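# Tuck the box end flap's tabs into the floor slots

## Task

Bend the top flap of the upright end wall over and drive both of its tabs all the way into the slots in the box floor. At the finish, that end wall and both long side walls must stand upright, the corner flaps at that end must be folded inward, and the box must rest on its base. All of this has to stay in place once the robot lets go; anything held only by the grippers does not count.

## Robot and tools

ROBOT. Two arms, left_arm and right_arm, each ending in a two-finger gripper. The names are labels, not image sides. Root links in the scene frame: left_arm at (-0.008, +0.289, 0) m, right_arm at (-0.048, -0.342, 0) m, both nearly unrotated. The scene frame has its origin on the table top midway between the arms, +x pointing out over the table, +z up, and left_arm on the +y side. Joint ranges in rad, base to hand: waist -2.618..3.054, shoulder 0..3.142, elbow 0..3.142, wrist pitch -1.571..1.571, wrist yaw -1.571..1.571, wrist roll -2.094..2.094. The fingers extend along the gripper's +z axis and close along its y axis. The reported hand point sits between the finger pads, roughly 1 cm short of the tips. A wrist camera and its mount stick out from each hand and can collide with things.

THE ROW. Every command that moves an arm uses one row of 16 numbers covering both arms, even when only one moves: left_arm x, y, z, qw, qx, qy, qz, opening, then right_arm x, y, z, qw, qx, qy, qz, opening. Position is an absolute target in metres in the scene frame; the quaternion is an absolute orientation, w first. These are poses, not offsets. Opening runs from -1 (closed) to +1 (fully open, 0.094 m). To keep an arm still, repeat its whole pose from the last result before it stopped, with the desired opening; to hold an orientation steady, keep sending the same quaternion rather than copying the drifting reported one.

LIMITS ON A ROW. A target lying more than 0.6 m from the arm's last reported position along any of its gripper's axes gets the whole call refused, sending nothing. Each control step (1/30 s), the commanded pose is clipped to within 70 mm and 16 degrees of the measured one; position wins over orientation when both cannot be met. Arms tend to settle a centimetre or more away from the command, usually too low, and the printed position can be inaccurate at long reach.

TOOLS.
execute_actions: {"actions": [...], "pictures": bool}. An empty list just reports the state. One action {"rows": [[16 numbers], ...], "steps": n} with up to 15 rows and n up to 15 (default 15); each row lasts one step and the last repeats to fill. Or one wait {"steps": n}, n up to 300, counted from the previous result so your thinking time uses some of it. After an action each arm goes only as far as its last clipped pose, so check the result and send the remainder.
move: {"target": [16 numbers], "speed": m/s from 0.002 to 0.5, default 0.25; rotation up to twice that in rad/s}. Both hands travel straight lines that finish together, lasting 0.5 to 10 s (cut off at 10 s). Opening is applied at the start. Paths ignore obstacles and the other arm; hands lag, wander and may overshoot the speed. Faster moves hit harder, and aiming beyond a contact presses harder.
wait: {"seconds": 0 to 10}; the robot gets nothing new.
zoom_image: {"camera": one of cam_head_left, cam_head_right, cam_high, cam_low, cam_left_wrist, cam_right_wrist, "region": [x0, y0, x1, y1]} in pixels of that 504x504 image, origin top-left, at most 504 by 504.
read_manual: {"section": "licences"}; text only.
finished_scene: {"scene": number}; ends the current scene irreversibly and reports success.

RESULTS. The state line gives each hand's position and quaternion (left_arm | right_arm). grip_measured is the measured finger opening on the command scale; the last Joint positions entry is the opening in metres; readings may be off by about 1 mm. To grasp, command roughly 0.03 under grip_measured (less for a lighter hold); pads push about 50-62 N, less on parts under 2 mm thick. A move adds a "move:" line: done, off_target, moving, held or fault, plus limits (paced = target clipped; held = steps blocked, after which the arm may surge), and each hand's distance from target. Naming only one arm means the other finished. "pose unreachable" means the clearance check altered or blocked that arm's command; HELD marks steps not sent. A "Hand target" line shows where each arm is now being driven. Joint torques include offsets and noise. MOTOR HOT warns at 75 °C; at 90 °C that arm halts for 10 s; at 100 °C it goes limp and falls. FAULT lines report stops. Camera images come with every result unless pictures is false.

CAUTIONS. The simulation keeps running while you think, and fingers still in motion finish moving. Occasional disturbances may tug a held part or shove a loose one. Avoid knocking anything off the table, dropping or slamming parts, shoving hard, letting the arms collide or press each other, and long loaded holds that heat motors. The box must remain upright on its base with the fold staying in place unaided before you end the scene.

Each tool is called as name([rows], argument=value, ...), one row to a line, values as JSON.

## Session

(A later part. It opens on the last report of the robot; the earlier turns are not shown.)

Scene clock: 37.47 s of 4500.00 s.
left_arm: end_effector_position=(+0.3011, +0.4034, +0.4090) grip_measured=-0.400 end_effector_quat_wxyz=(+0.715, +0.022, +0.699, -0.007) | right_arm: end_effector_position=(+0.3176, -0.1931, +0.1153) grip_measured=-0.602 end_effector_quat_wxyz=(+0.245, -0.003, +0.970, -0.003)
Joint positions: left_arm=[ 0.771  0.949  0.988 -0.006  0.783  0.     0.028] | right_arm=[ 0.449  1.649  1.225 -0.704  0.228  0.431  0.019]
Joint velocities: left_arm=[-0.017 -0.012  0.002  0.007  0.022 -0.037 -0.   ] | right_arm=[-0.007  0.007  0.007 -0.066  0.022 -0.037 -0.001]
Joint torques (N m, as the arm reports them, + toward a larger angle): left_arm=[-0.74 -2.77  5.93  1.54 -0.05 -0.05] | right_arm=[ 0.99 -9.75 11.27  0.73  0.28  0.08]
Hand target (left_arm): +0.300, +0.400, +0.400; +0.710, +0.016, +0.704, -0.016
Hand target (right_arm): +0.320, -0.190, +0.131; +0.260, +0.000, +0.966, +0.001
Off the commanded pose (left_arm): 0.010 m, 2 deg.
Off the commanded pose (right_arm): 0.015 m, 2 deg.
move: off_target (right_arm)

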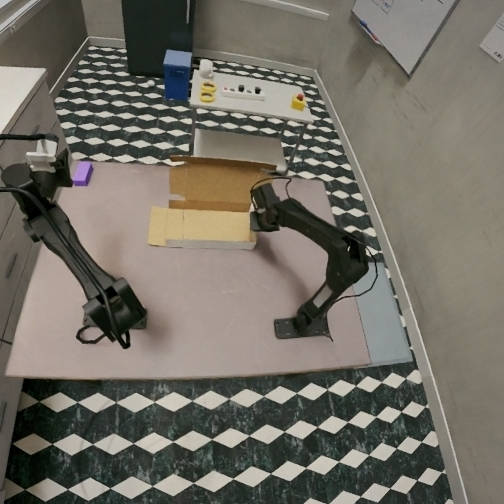

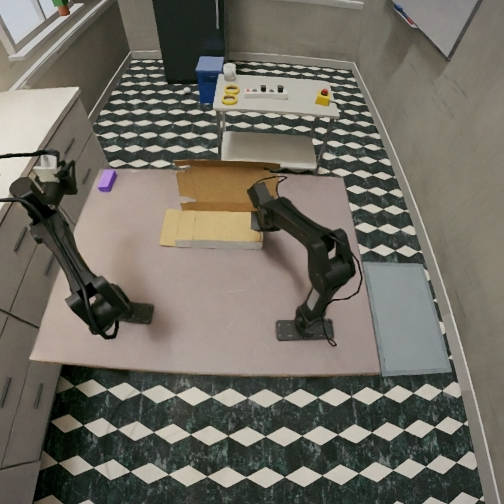

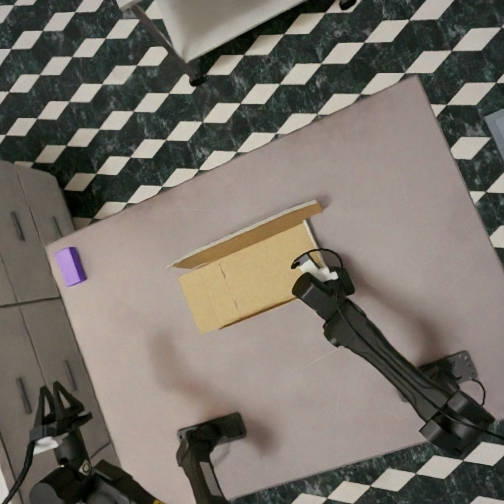

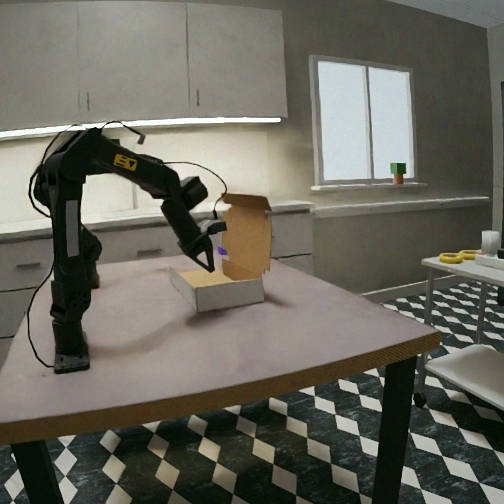

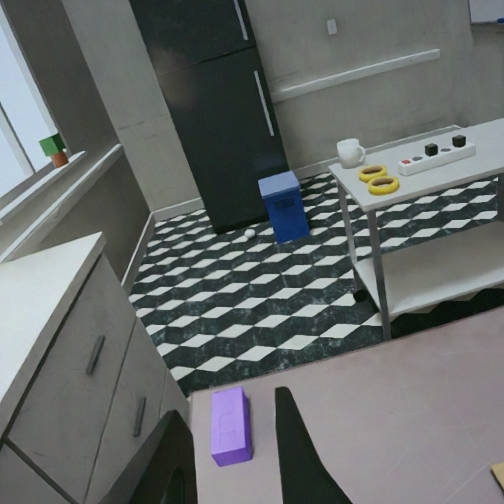

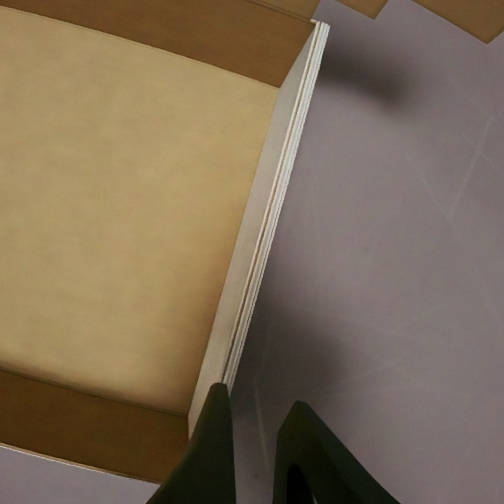

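move(target=[0.37,0.40,0.40,0.71,0.016,0.704,-0.016,-0.4,0.372,-0.185,0.10,0.26,0,0.966,0,-1], speed=0.1)

move(target=[0.37,0.40,0.40,0.71,0.016,0.704,-0.016,-0.4,0.372,-0.187,0.042,0.26,0,0.966,0,-1], speed=0.03)

Scene clock: 42.90 s of 4500.00 s.
left_arm: end_effector_position=(+0.3686, +0.3990, +0.3852) grip_measured=-0.400 end_effector_quat_wxyz=(+0.700, +0.014, +0.713, -0.022) | right_arm: end_effector_position=(+0.3615, -0.1874, +0.0911) grip_measured=-0.981 end_effector_quat_wxyz=(+0.248, -0.002, +0.969, -0.008)
Joint positions: left_arm=[0.564 1.146 1.028 0.095 0.586 0.    0.028] | right_arm=[ 0.411  1.822  1.326 -0.623  0.223  0.394  0.001]
Joint velocities: left_arm=[ 0.007 -0.017 -0.007 -0.007 -0.051 -0.022 -0.002] | right_arm=[-0.002 -0.017  0.002 -0.051 -0.081 -0.007  0.   ]
Joint torques (N m, as the arm reports them, + toward a larger angle): left_arm=[-0.67 -3.1  11.23  1.82 -0.14 -0.01] | right_arm=[-0.84 -9.44 11.54  0.99  0.05 -0.1 ]
Hand target (left_arm): +0.370, +0.399, +0.399; +0.710, +0.015, +0.703, -0.017
Hand target (right_arm): +0.372, -0.186, +0.100; +0.260, -0.000, +0.966, -0.001
Off the commanded pose (left_arm): 0.015 m, 2 deg.
Off the commanded pose (right_arm): 0.014 m, 2 deg.
After step 90, 1.23 s passed at rest.
move: off_target (left_arm, right_arm)

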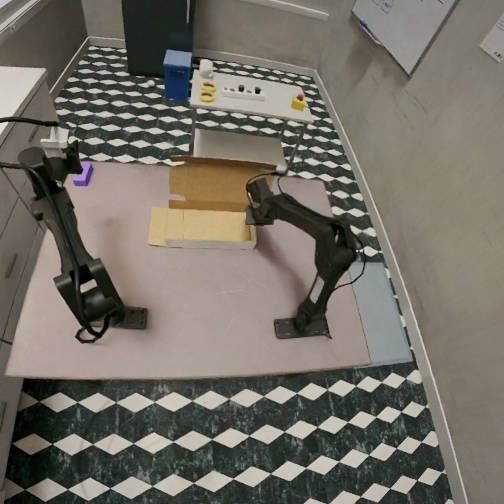

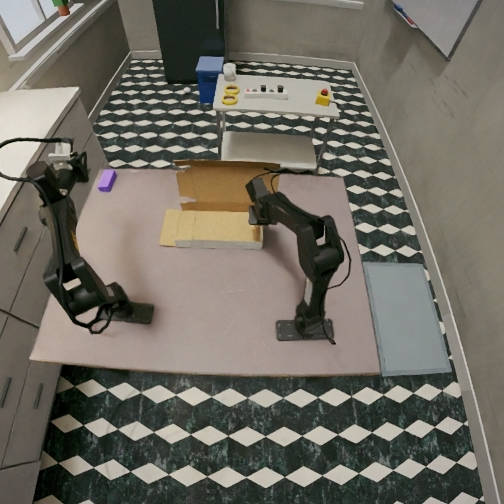

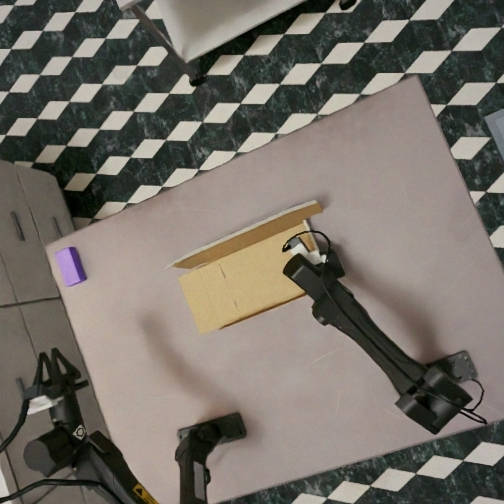

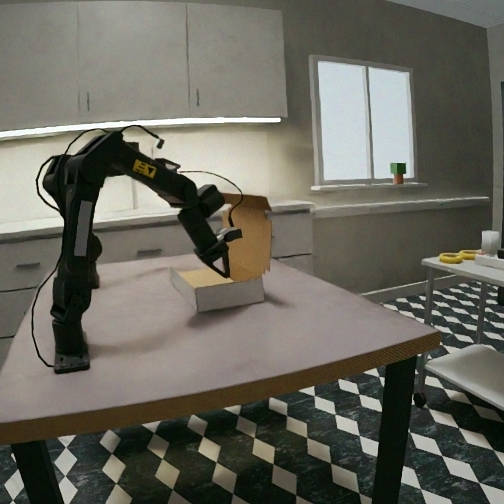

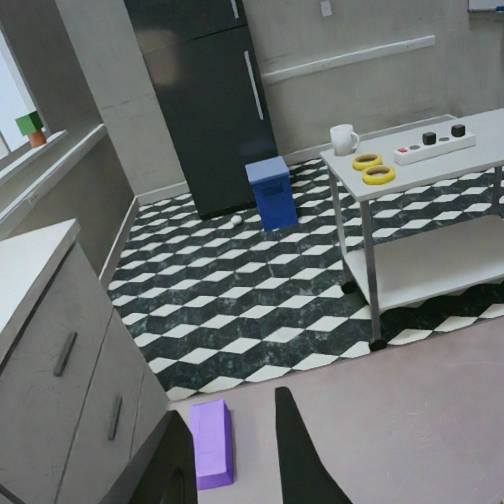

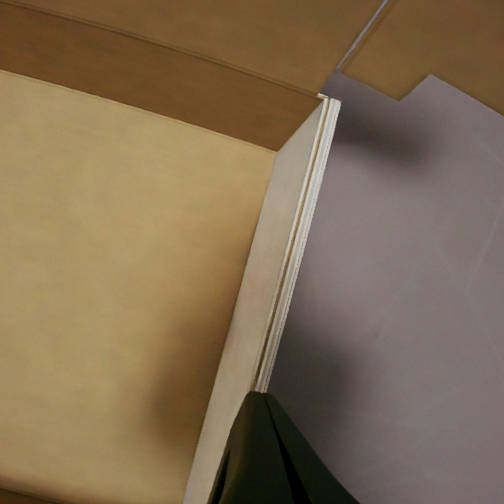

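Scene clock: 44.87 s of 4500.00 s.
left_arm: end_effector_position=(+0.3686, +0.3990, +0.3852) grip_measured=-0.400 end_effector_quat_wxyz=(+0.700, +0.014, +0.713, -0.022) | right_arm: end_effector_position=(+0.3739, -0.1806, +0.0515) grip_measured=-0.981 end_effector_quat_wxyz=(+0.269, -0.001, +0.963, +0.004)
Joint positions: left_arm=[0.564 1.146 1.028 0.095 0.586 0.    0.028] | right_arm=[ 0.411  1.89   1.226 -0.405  0.219  0.392  0.001]
Joint velocities: left_arm=[-0.012 -0.012 -0.012 -0.037 -0.066 -0.007 -0.001] | right_arm=[-0.017 -0.012  0.002  0.066  0.081 -0.022 -0.001]
Joint torques (N m, as the arm reports them, + toward a larger angle): left_arm=[-0.29 -3.04 11.73  1.78 -0.07 -0.01] | right_arm=[-1.14 -9.63  6.47  1.05  0.06 -0.11]
Hand target (left_arm): +0.369, +0.400, +0.400; +0.710, +0.016, +0.704, -0.016
Hand target (right_arm): +0.372, -0.187, +0.042; +0.260, +0.000, +0.966, -0.000
Off the commanded pose (left_arm): 0.015 m, 2 deg.
Off the commanded pose (right_arm): 0.012 m, 1 deg.
move: off_target (left_arm, right_arm)

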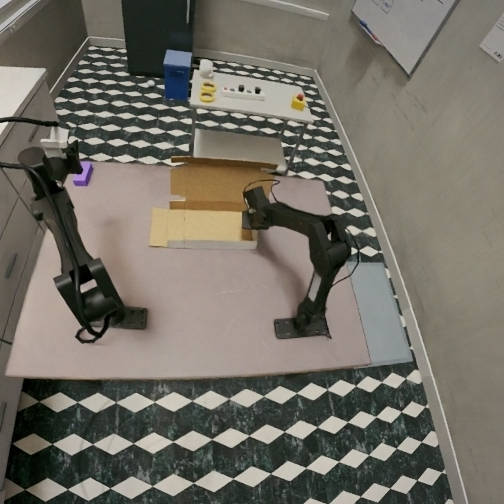

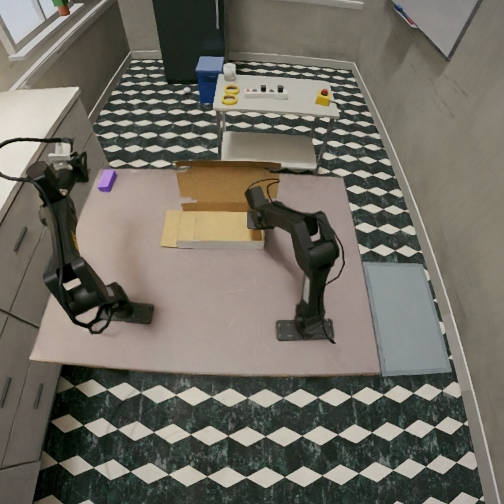

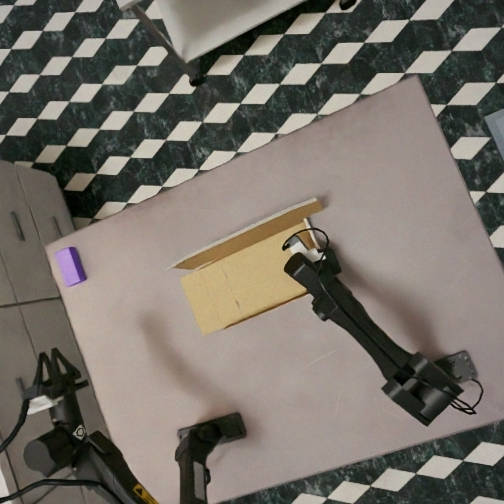

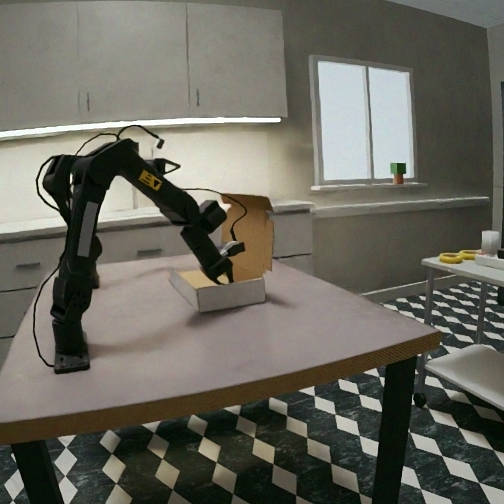

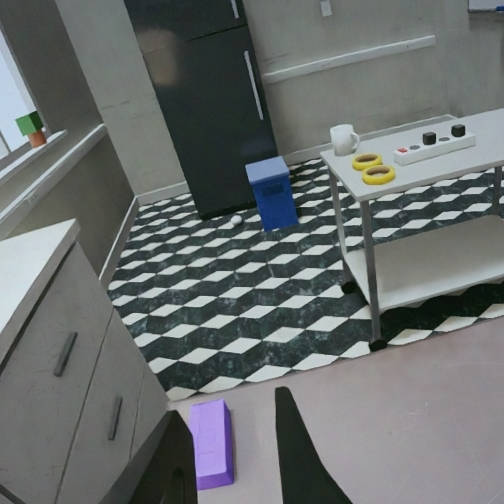

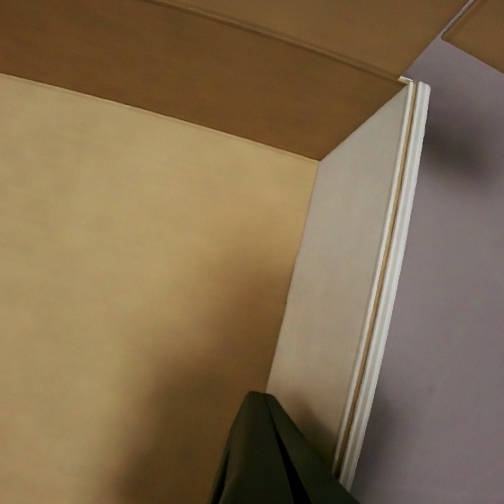

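move(target=[0.37,0.40,0.40,0.71,0.016,0.704,-0.016,-0.4,0.372,-0.184,0.10,0.26,0,0.966,0,-1], speed=0.06)

move(target=[0.37,0.40,0.40,0.71,0.016,0.704,-0.016,-0.4,0.372,-0.20,0.085,0.26,0,0.966,0,-1], speed=0.03)

move(target=[0.37,0.40,0.40,0.71,0.016,0.704,-0.016,-0.4,0.372,-0.20,0.042,0.26,0,0.966,0,-1], speed=0.03)

Scene clock: 49.67 s of 4500.00 s.
left_arm: end_effector_position=(+0.3686, +0.3990, +0.3852) grip_measured=-0.400 end_effector_quat_wxyz=(+0.700, +0.014, +0.713, -0.022) | right_arm: end_effector_position=(+0.3668, -0.1841, +0.0837) grip_measured=-0.981 end_effector_quat_wxyz=(+0.247, -0.004, +0.969, -0.006)
Joint positions: left_arm=[0.564 1.146 1.028 0.095 0.586 0.    0.028] | right_arm=[ 0.411  1.851  1.335 -0.602  0.219  0.392  0.001]
Joint velocities: left_arm=[-0.012  0.007 -0.022  0.066  0.022 -0.037 -0.   ] | right_arm=[ 0.002 -0.002  0.007 -0.022  0.081 -0.037  0.   ]
Joint torques (N m, as the arm reports them, + toward a larger angle): left_arm=[-0.32 -2.97 11.62  1.81 -0.07 -0.01] | right_arm=[ -0.48 -12.03  11.18   0.75   0.09  -0.05]
Hand target (left_arm): +0.369, +0.400, +0.400; +0.710, +0.016, +0.704, -0.016
Hand target (right_arm): +0.372, -0.184, +0.100; +0.260, -0.000, +0.966, +0.000
Off the commanded pose (left_arm): 0.015 m, 2 deg.
Off the commanded pose (right_arm): 0.017 m, 2 deg.
After step 90, 0.47 s passed at rest.
move: off_target (left_arm, right_arm)

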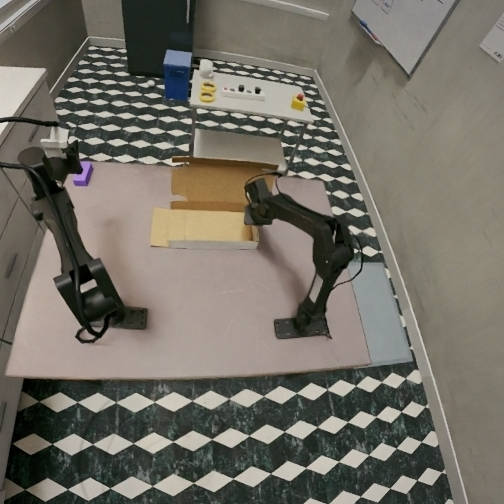

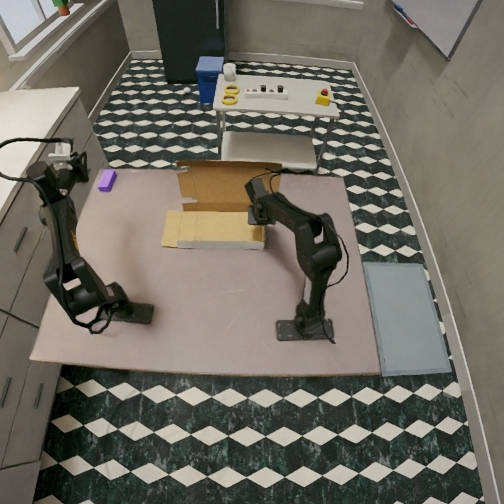

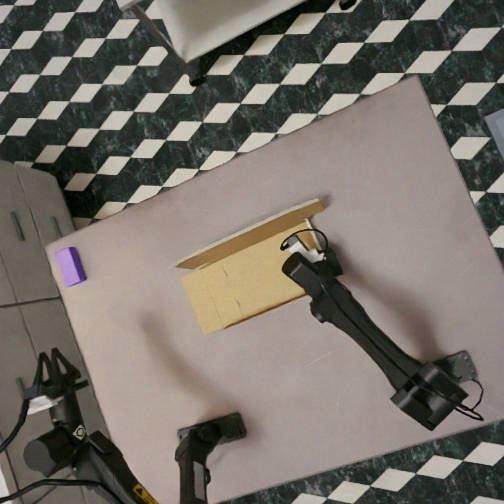

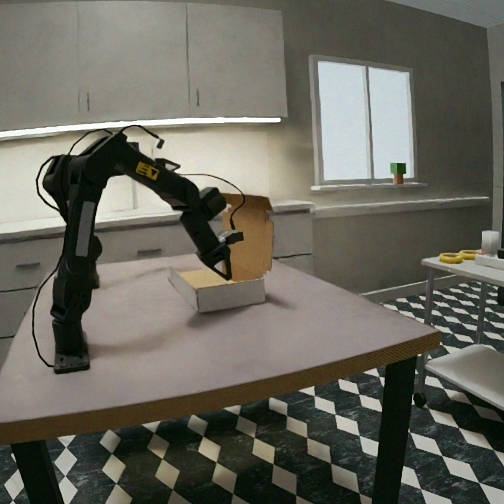

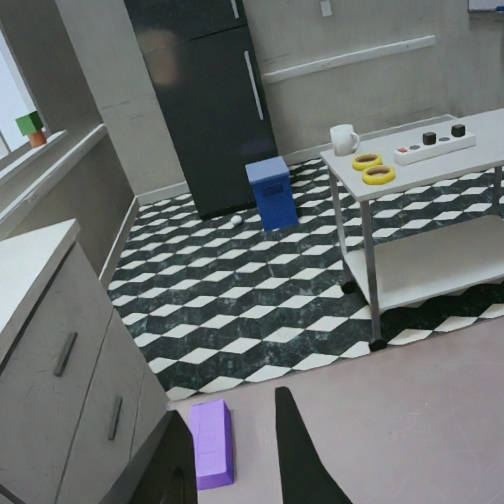

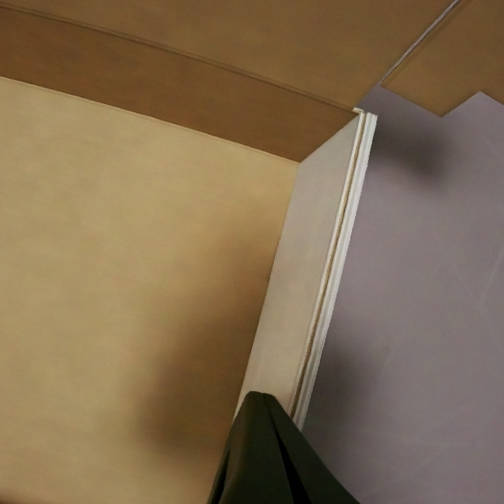

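Scene clock: 50.50 s of 4500.00 s.
left_arm: end_effector_position=(+0.3686, +0.3990, +0.3852) grip_measured=-0.400 end_effector_quat_wxyz=(+0.700, +0.014, +0.713, -0.022) | right_arm: end_effector_position=(+0.3732, -0.1957, +0.0812) grip_measured=-0.981 end_effector_quat_wxyz=(+0.255, -0.000, +0.967, -0.003)
Joint positions: left_arm=[0.564 1.146 1.028 0.095 0.586 0.    0.028] | right_arm=[ 0.376  1.844  1.306 -0.556  0.206  0.364  0.001]
Joint velocities: left_arm=[-0.002 -0.007 -0.012 -0.081 -0.007  0.007 -0.001] | right_arm=[ 0.002  0.002 -0.012 -0.007  0.007 -0.007 -0.   ]
Joint torques (N m, as the arm reports them, + toward a larger angle): left_arm=[-0.29 -3.09 11.64  1.77 -0.06 -0.01] | right_arm=[ -0.91 -12.18   6.73   1.01   0.03  -0.12]
Hand target (left_arm): +0.369, +0.400, +0.400; +0.710, +0.016, +0.704, -0.016
Hand target (right_arm): +0.372, -0.200, +0.085; +0.260, -0.000, +0.966, -0.000
Off the commanded pose (left_arm): 0.015 m, 2 deg.
Off the commanded pose (right_arm): 0.006 m, 1 deg.
move: off_target (left_arm)

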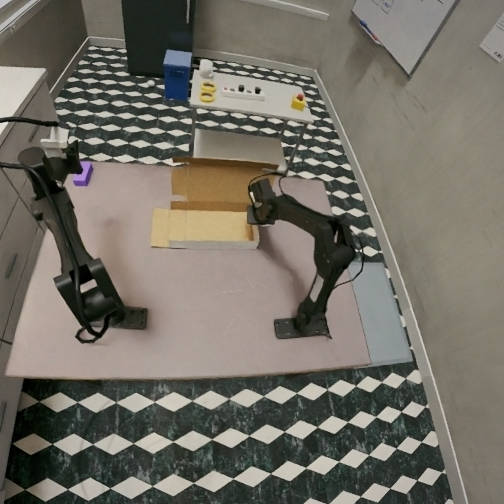

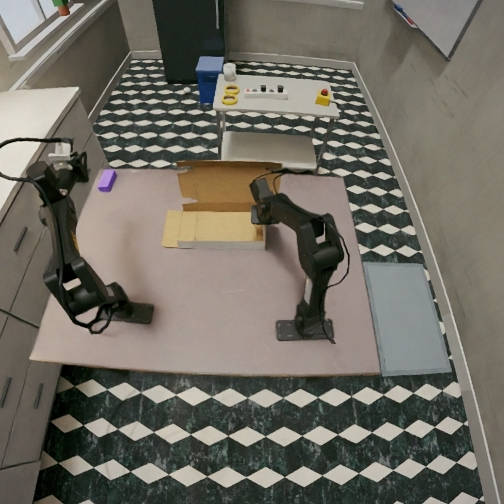

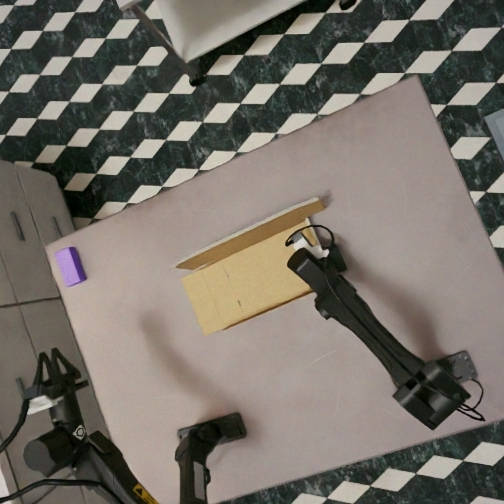

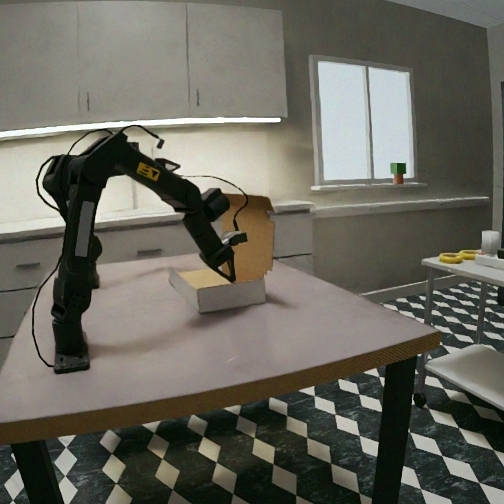

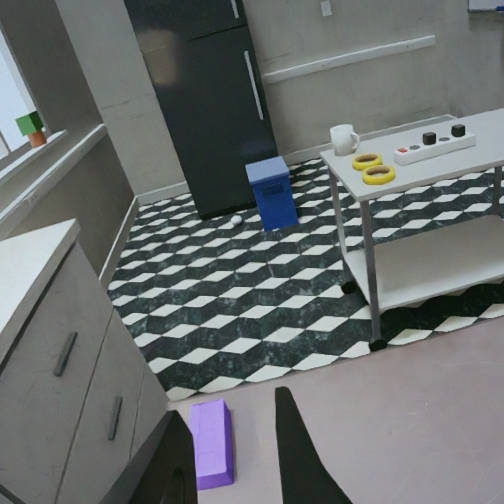

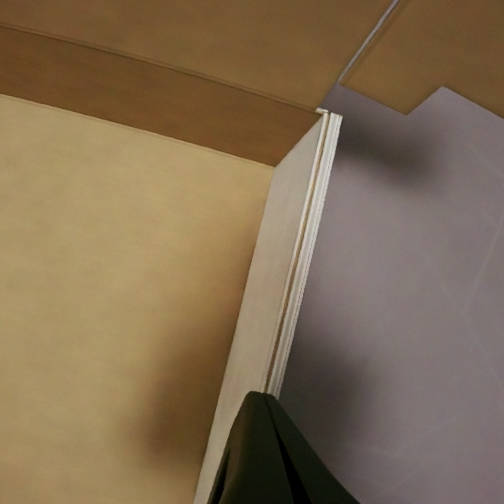

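Scene clock: 52.07 s of 4500.00 s.
left_arm: end_effector_position=(+0.3686, +0.3990, +0.3852) grip_measured=-0.400 end_effector_quat_wxyz=(+0.700, +0.014, +0.713, -0.022) | right_arm: end_effector_position=(+0.3742, -0.1949, +0.0515) grip_measured=-0.981 end_effector_quat_wxyz=(+0.268, +0.000, +0.963, +0.003)
Joint positions: left_arm=[0.564 1.146 1.028 0.095 0.586 0.    0.028] | right_arm=[ 0.376  1.871  1.2   -0.393  0.204  0.363  0.001]
Joint velocities: left_arm=[-0.012  0.002 -0.002 -0.081  0.007  0.007  0.001] | right_arm=[-0.012 -0.017 -0.012 -0.066 -0.066  0.066 -0.001]
Joint torques (N m, as the arm reports them, + toward a larger angle): left_arm=[-0.27 -3.   11.53  1.81 -0.11  0.02] | right_arm=[-0.91 -9.36  6.5   1.07  0.05 -0.1 ]
Hand target (left_arm): +0.369, +0.400, +0.400; +0.710, +0.016, +0.704, -0.016
Hand target (right_arm): +0.372, -0.200, +0.042; +0.260, +0.000, +0.966, -0.000
Off the commanded pose (left_arm): 0.015 m, 2 deg.
Off the commanded pose (right_arm): 0.011 m, 1 deg.
move: off_target (left_arm, right_arm)

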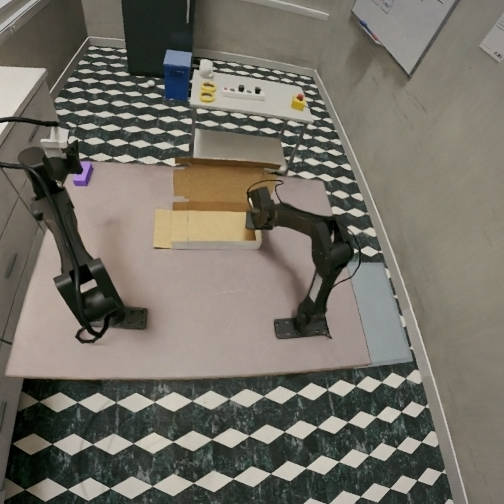

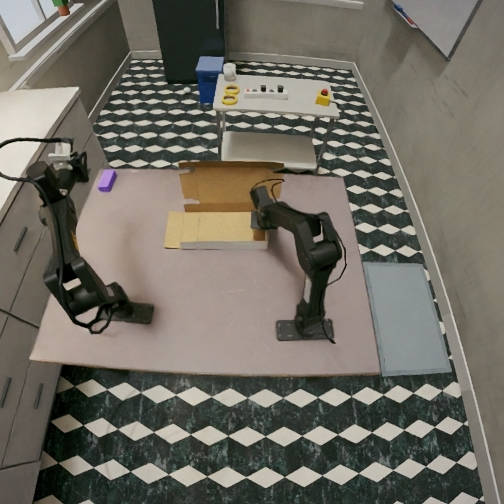

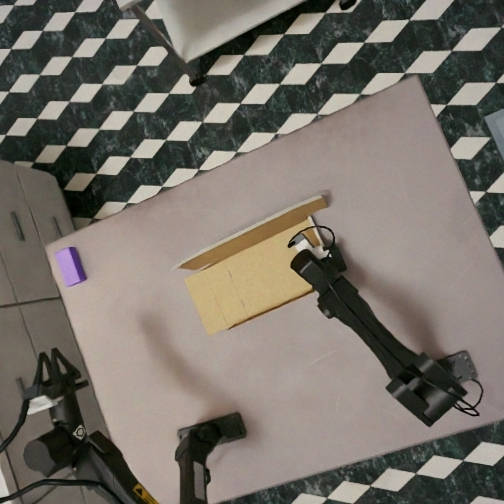

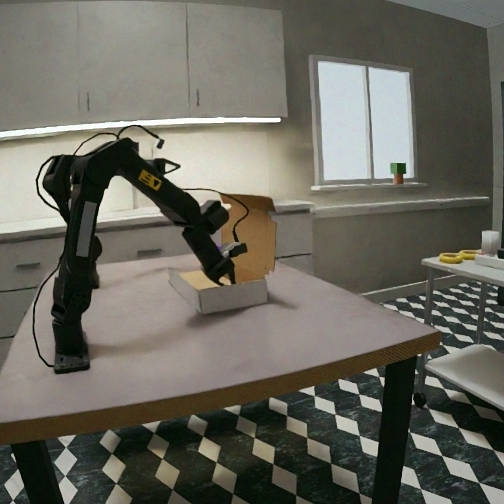

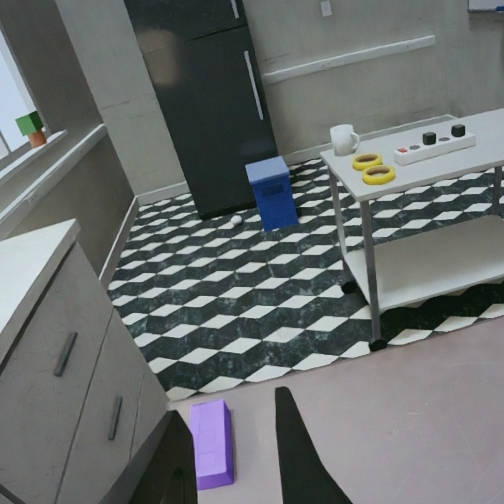

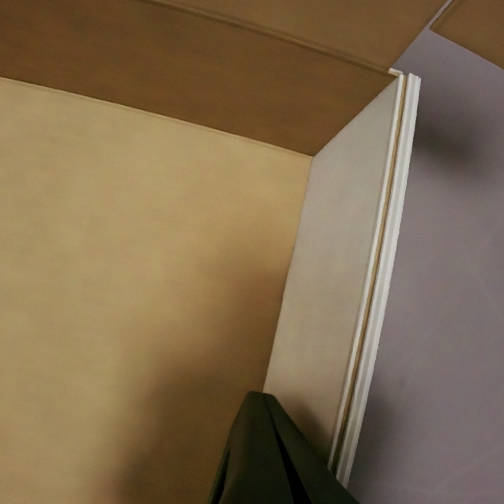

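move(target=[0.37,0.40,0.40,0.71,0.016,0.704,-0.016,-0.4,0.372,-0.197,0.10,0.26,0,0.966,0,-1], speed=0.06)

move(target=[0.37,0.40,0.40,0.71,0.016,0.704,-0.016,-0.4,0.372,-0.214,0.085,0.26,0,0.966,0,-1], speed=0.03)

move(target=[0.37,0.40,0.40,0.71,0.016,0.704,-0.016,-0.4,0.372,-0.214,0.046,0.26,0,0.966,0,-1], speed=0.03)

Scene clock: 59.30 s of 4500.00 s.
left_arm: end_effector_position=(+0.3686, +0.3990, +0.3852) grip_measured=-0.400 end_effector_quat_wxyz=(+0.700, +0.014, +0.713, -0.022) | right_arm: end_effector_position=(+0.3672, -0.1980, +0.0839) grip_measured=-0.981 end_effector_quat_wxyz=(+0.247, -0.002, +0.969, -0.006)
Joint positions: left_arm=[0.564 1.146 1.028 0.095 0.586 0.    0.028] | right_arm=[ 0.376  1.83   1.307 -0.589  0.204  0.362  0.001]
Joint velocities: left_arm=[ 0.017  0.027 -0.012 -0.051 -0.037  0.051 -0.001] | right_arm=[-0.007 -0.002  0.017 -0.007 -0.007 -0.022 -0.   ]
Joint torques (N m, as the arm reports them, + toward a larger angle): left_arm=[-0.3  -3.04 11.69  1.8  -0.1   0.  ] | right_arm=[ -0.25 -11.82  11.19   0.77   0.09  -0.04]
Hand target (left_arm): +0.369, +0.400, +0.400; +0.710, +0.016, +0.704, -0.016
Hand target (right_arm): +0.372, -0.197, +0.100; +0.260, -0.000, +0.966, +0.000
Off the commanded pose (left_arm): 0.015 m, 2 deg.
Off the commanded pose (right_arm): 0.017 m, 2 deg.
After step 90, 2.90 s passed at rest.
move: off_target (left_arm, right_arm)

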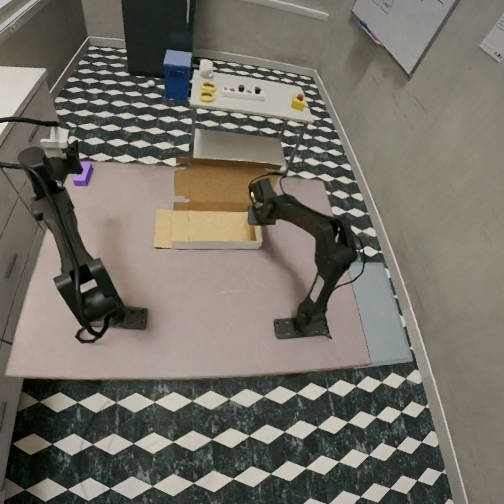

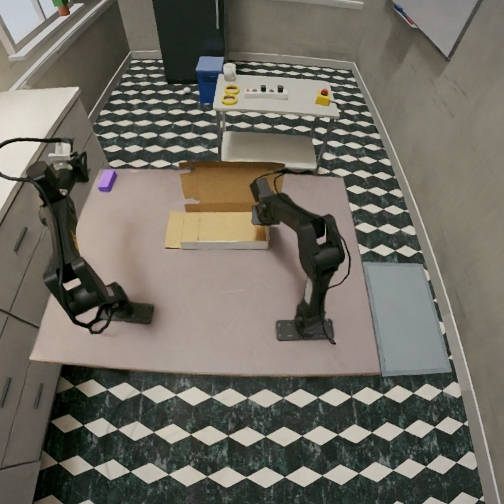

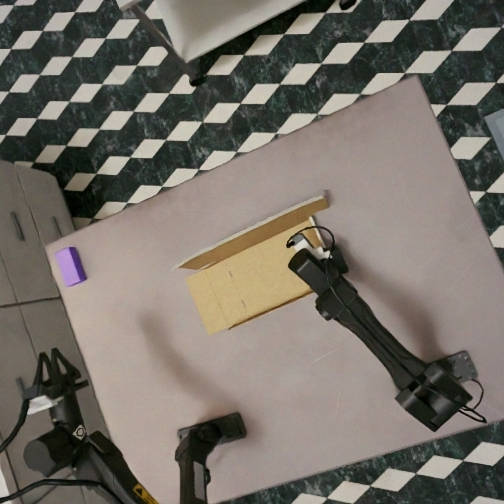

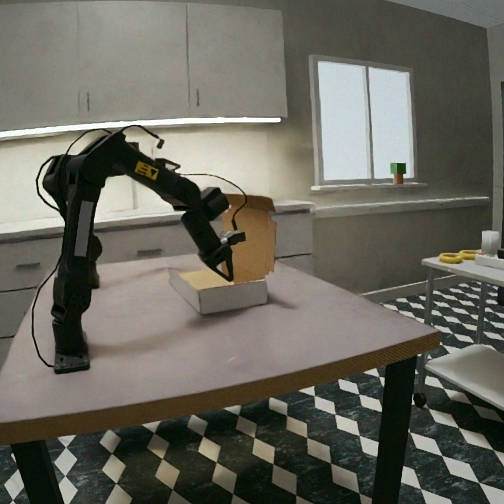

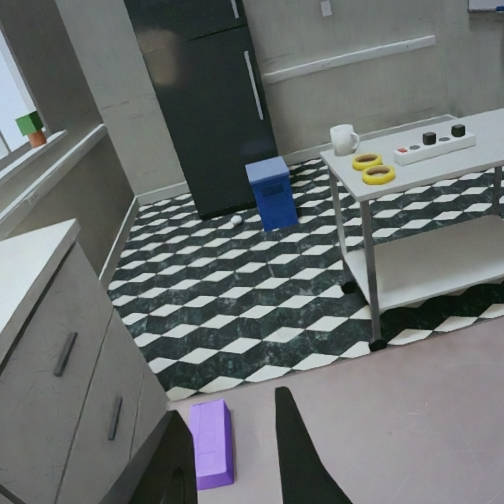

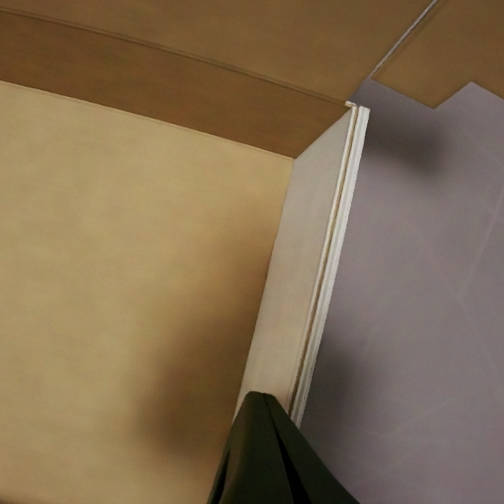

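Scene clock: 60.13 s of 4500.00 s.
left_arm: end_effector_position=(+0.3686, +0.3990, +0.3852) grip_measured=-0.400 end_effector_quat_wxyz=(+0.700, +0.014, +0.713, -0.022) | right_arm: end_effector_position=(+0.3735, -0.2100, +0.0812) grip_measured=-0.981 end_effector_quat_wxyz=(+0.255, -0.000, +0.967, -0.003)
Joint positions: left_arm=[0.564 1.146 1.028 0.095 0.586 0.    0.028] | right_arm=[ 0.339  1.824  1.279 -0.543  0.189  0.331  0.001]
Joint velocities: left_arm=[-0.012  0.002 -0.007 -0.081 -0.037 -0.066 -0.001] | right_arm=[ 0.012 -0.012 -0.017  0.051  0.066 -0.007 -0.001]
Joint torques (N m, as the arm reports them, + toward a larger angle): left_arm=[-0.25 -3.07 11.68  1.79 -0.09  0.  ] | right_arm=[ -0.89 -11.95   6.67   1.03   0.03  -0.13]
Hand target (left_arm): +0.369, +0.400, +0.400; +0.710, +0.016, +0.704, -0.016
Hand target (right_arm): +0.372, -0.214, +0.085; +0.260, -0.000, +0.966, -0.001
Off the commanded pose (left_arm): 0.015 m, 2 deg.
Off the commanded pose (right_arm): 0.006 m, 1 deg.
move: off_target (left_arm)

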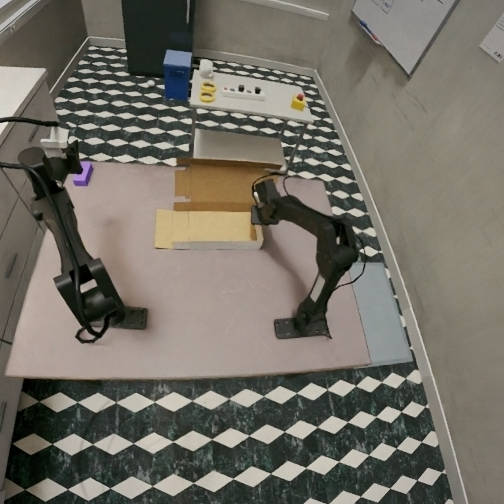

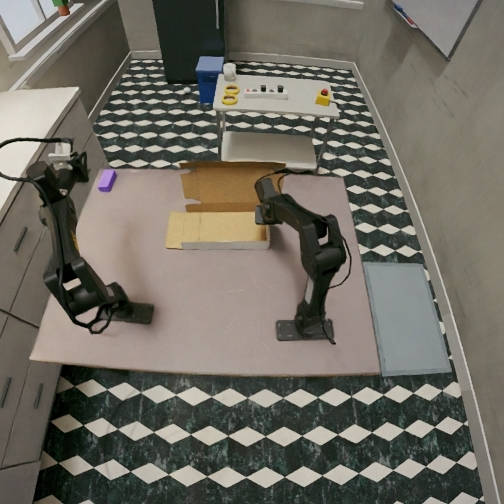

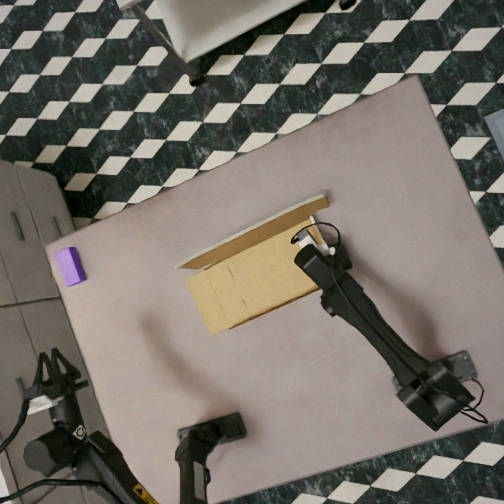

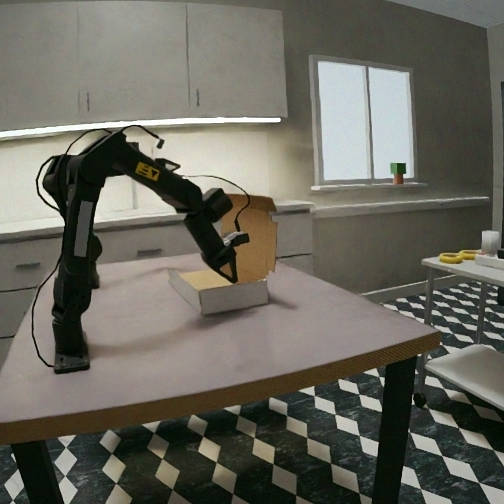

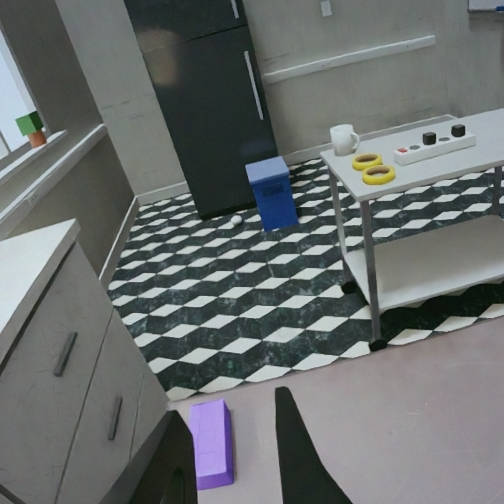

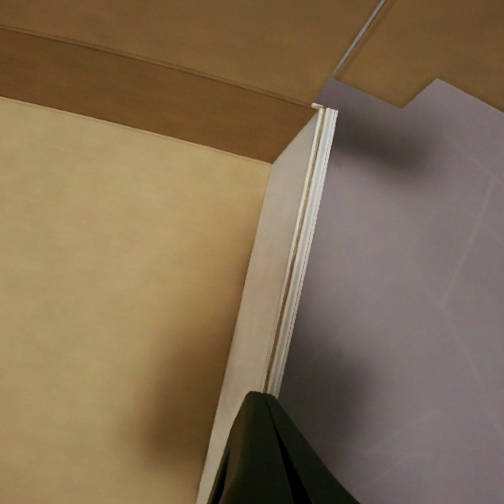

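Scene clock: 61.60 s of 4500.00 s.
left_arm: end_effector_position=(+0.3686, +0.3990, +0.3852) grip_measured=-0.400 end_effector_quat_wxyz=(+0.700, +0.014, +0.713, -0.022) | right_arm: end_effector_position=(+0.3742, -0.2092, +0.0548) grip_measured=-0.981 end_effector_quat_wxyz=(+0.267, +0.000, +0.964, +0.003)
Joint positions: left_arm=[0.564 1.146 1.028 0.095 0.586 0.    0.028] | right_arm=[ 0.339  1.846  1.181 -0.395  0.186  0.33   0.001]
Joint velocities: left_arm=[-0.012  0.017  0.007  0.022  0.051  0.022  0.001] | right_arm=[ 0.022 -0.012 -0.012 -0.066 -0.081 -0.022  0.   ]
Joint torques (N m, as the arm reports them, + toward a larger angle): left_arm=[-0.32 -3.04 11.67  1.79 -0.07  0.  ] | right_arm=[-0.9  -9.28  6.56  1.05  0.04 -0.11]
Hand target (left_arm): +0.369, +0.400, +0.400; +0.710, +0.016, +0.704, -0.016
Hand target (right_arm): +0.372, -0.214, +0.046; +0.260, +0.000, +0.966, -0.000
Off the commanded pose (left_arm): 0.015 m, 2 deg.
Off the commanded pose (right_arm): 0.010 m, 1 deg.
move: off_target (left_arm)

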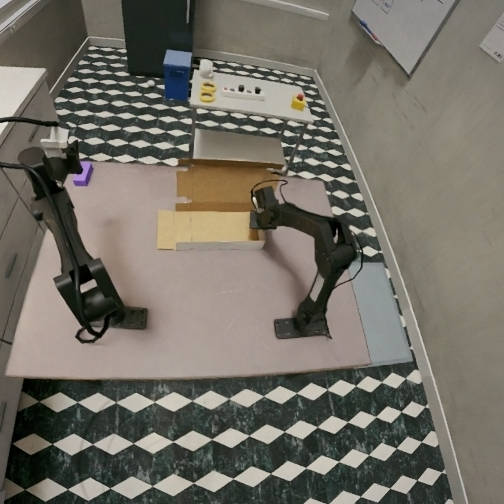

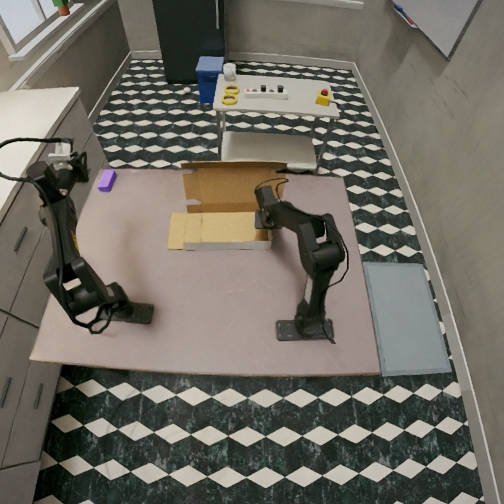

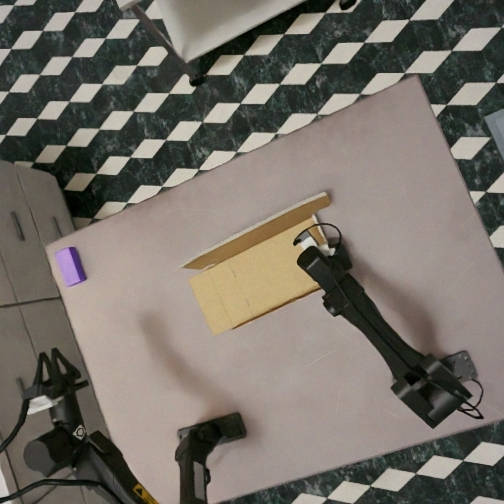

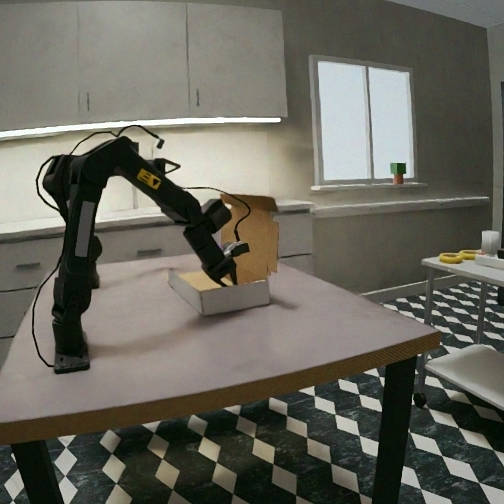

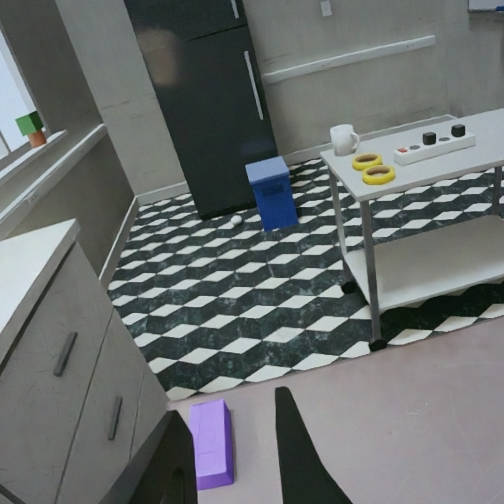

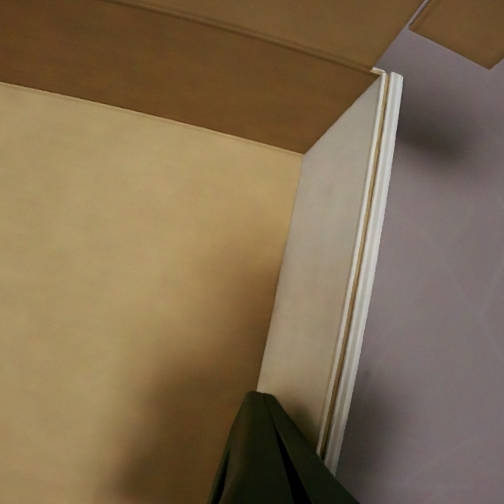

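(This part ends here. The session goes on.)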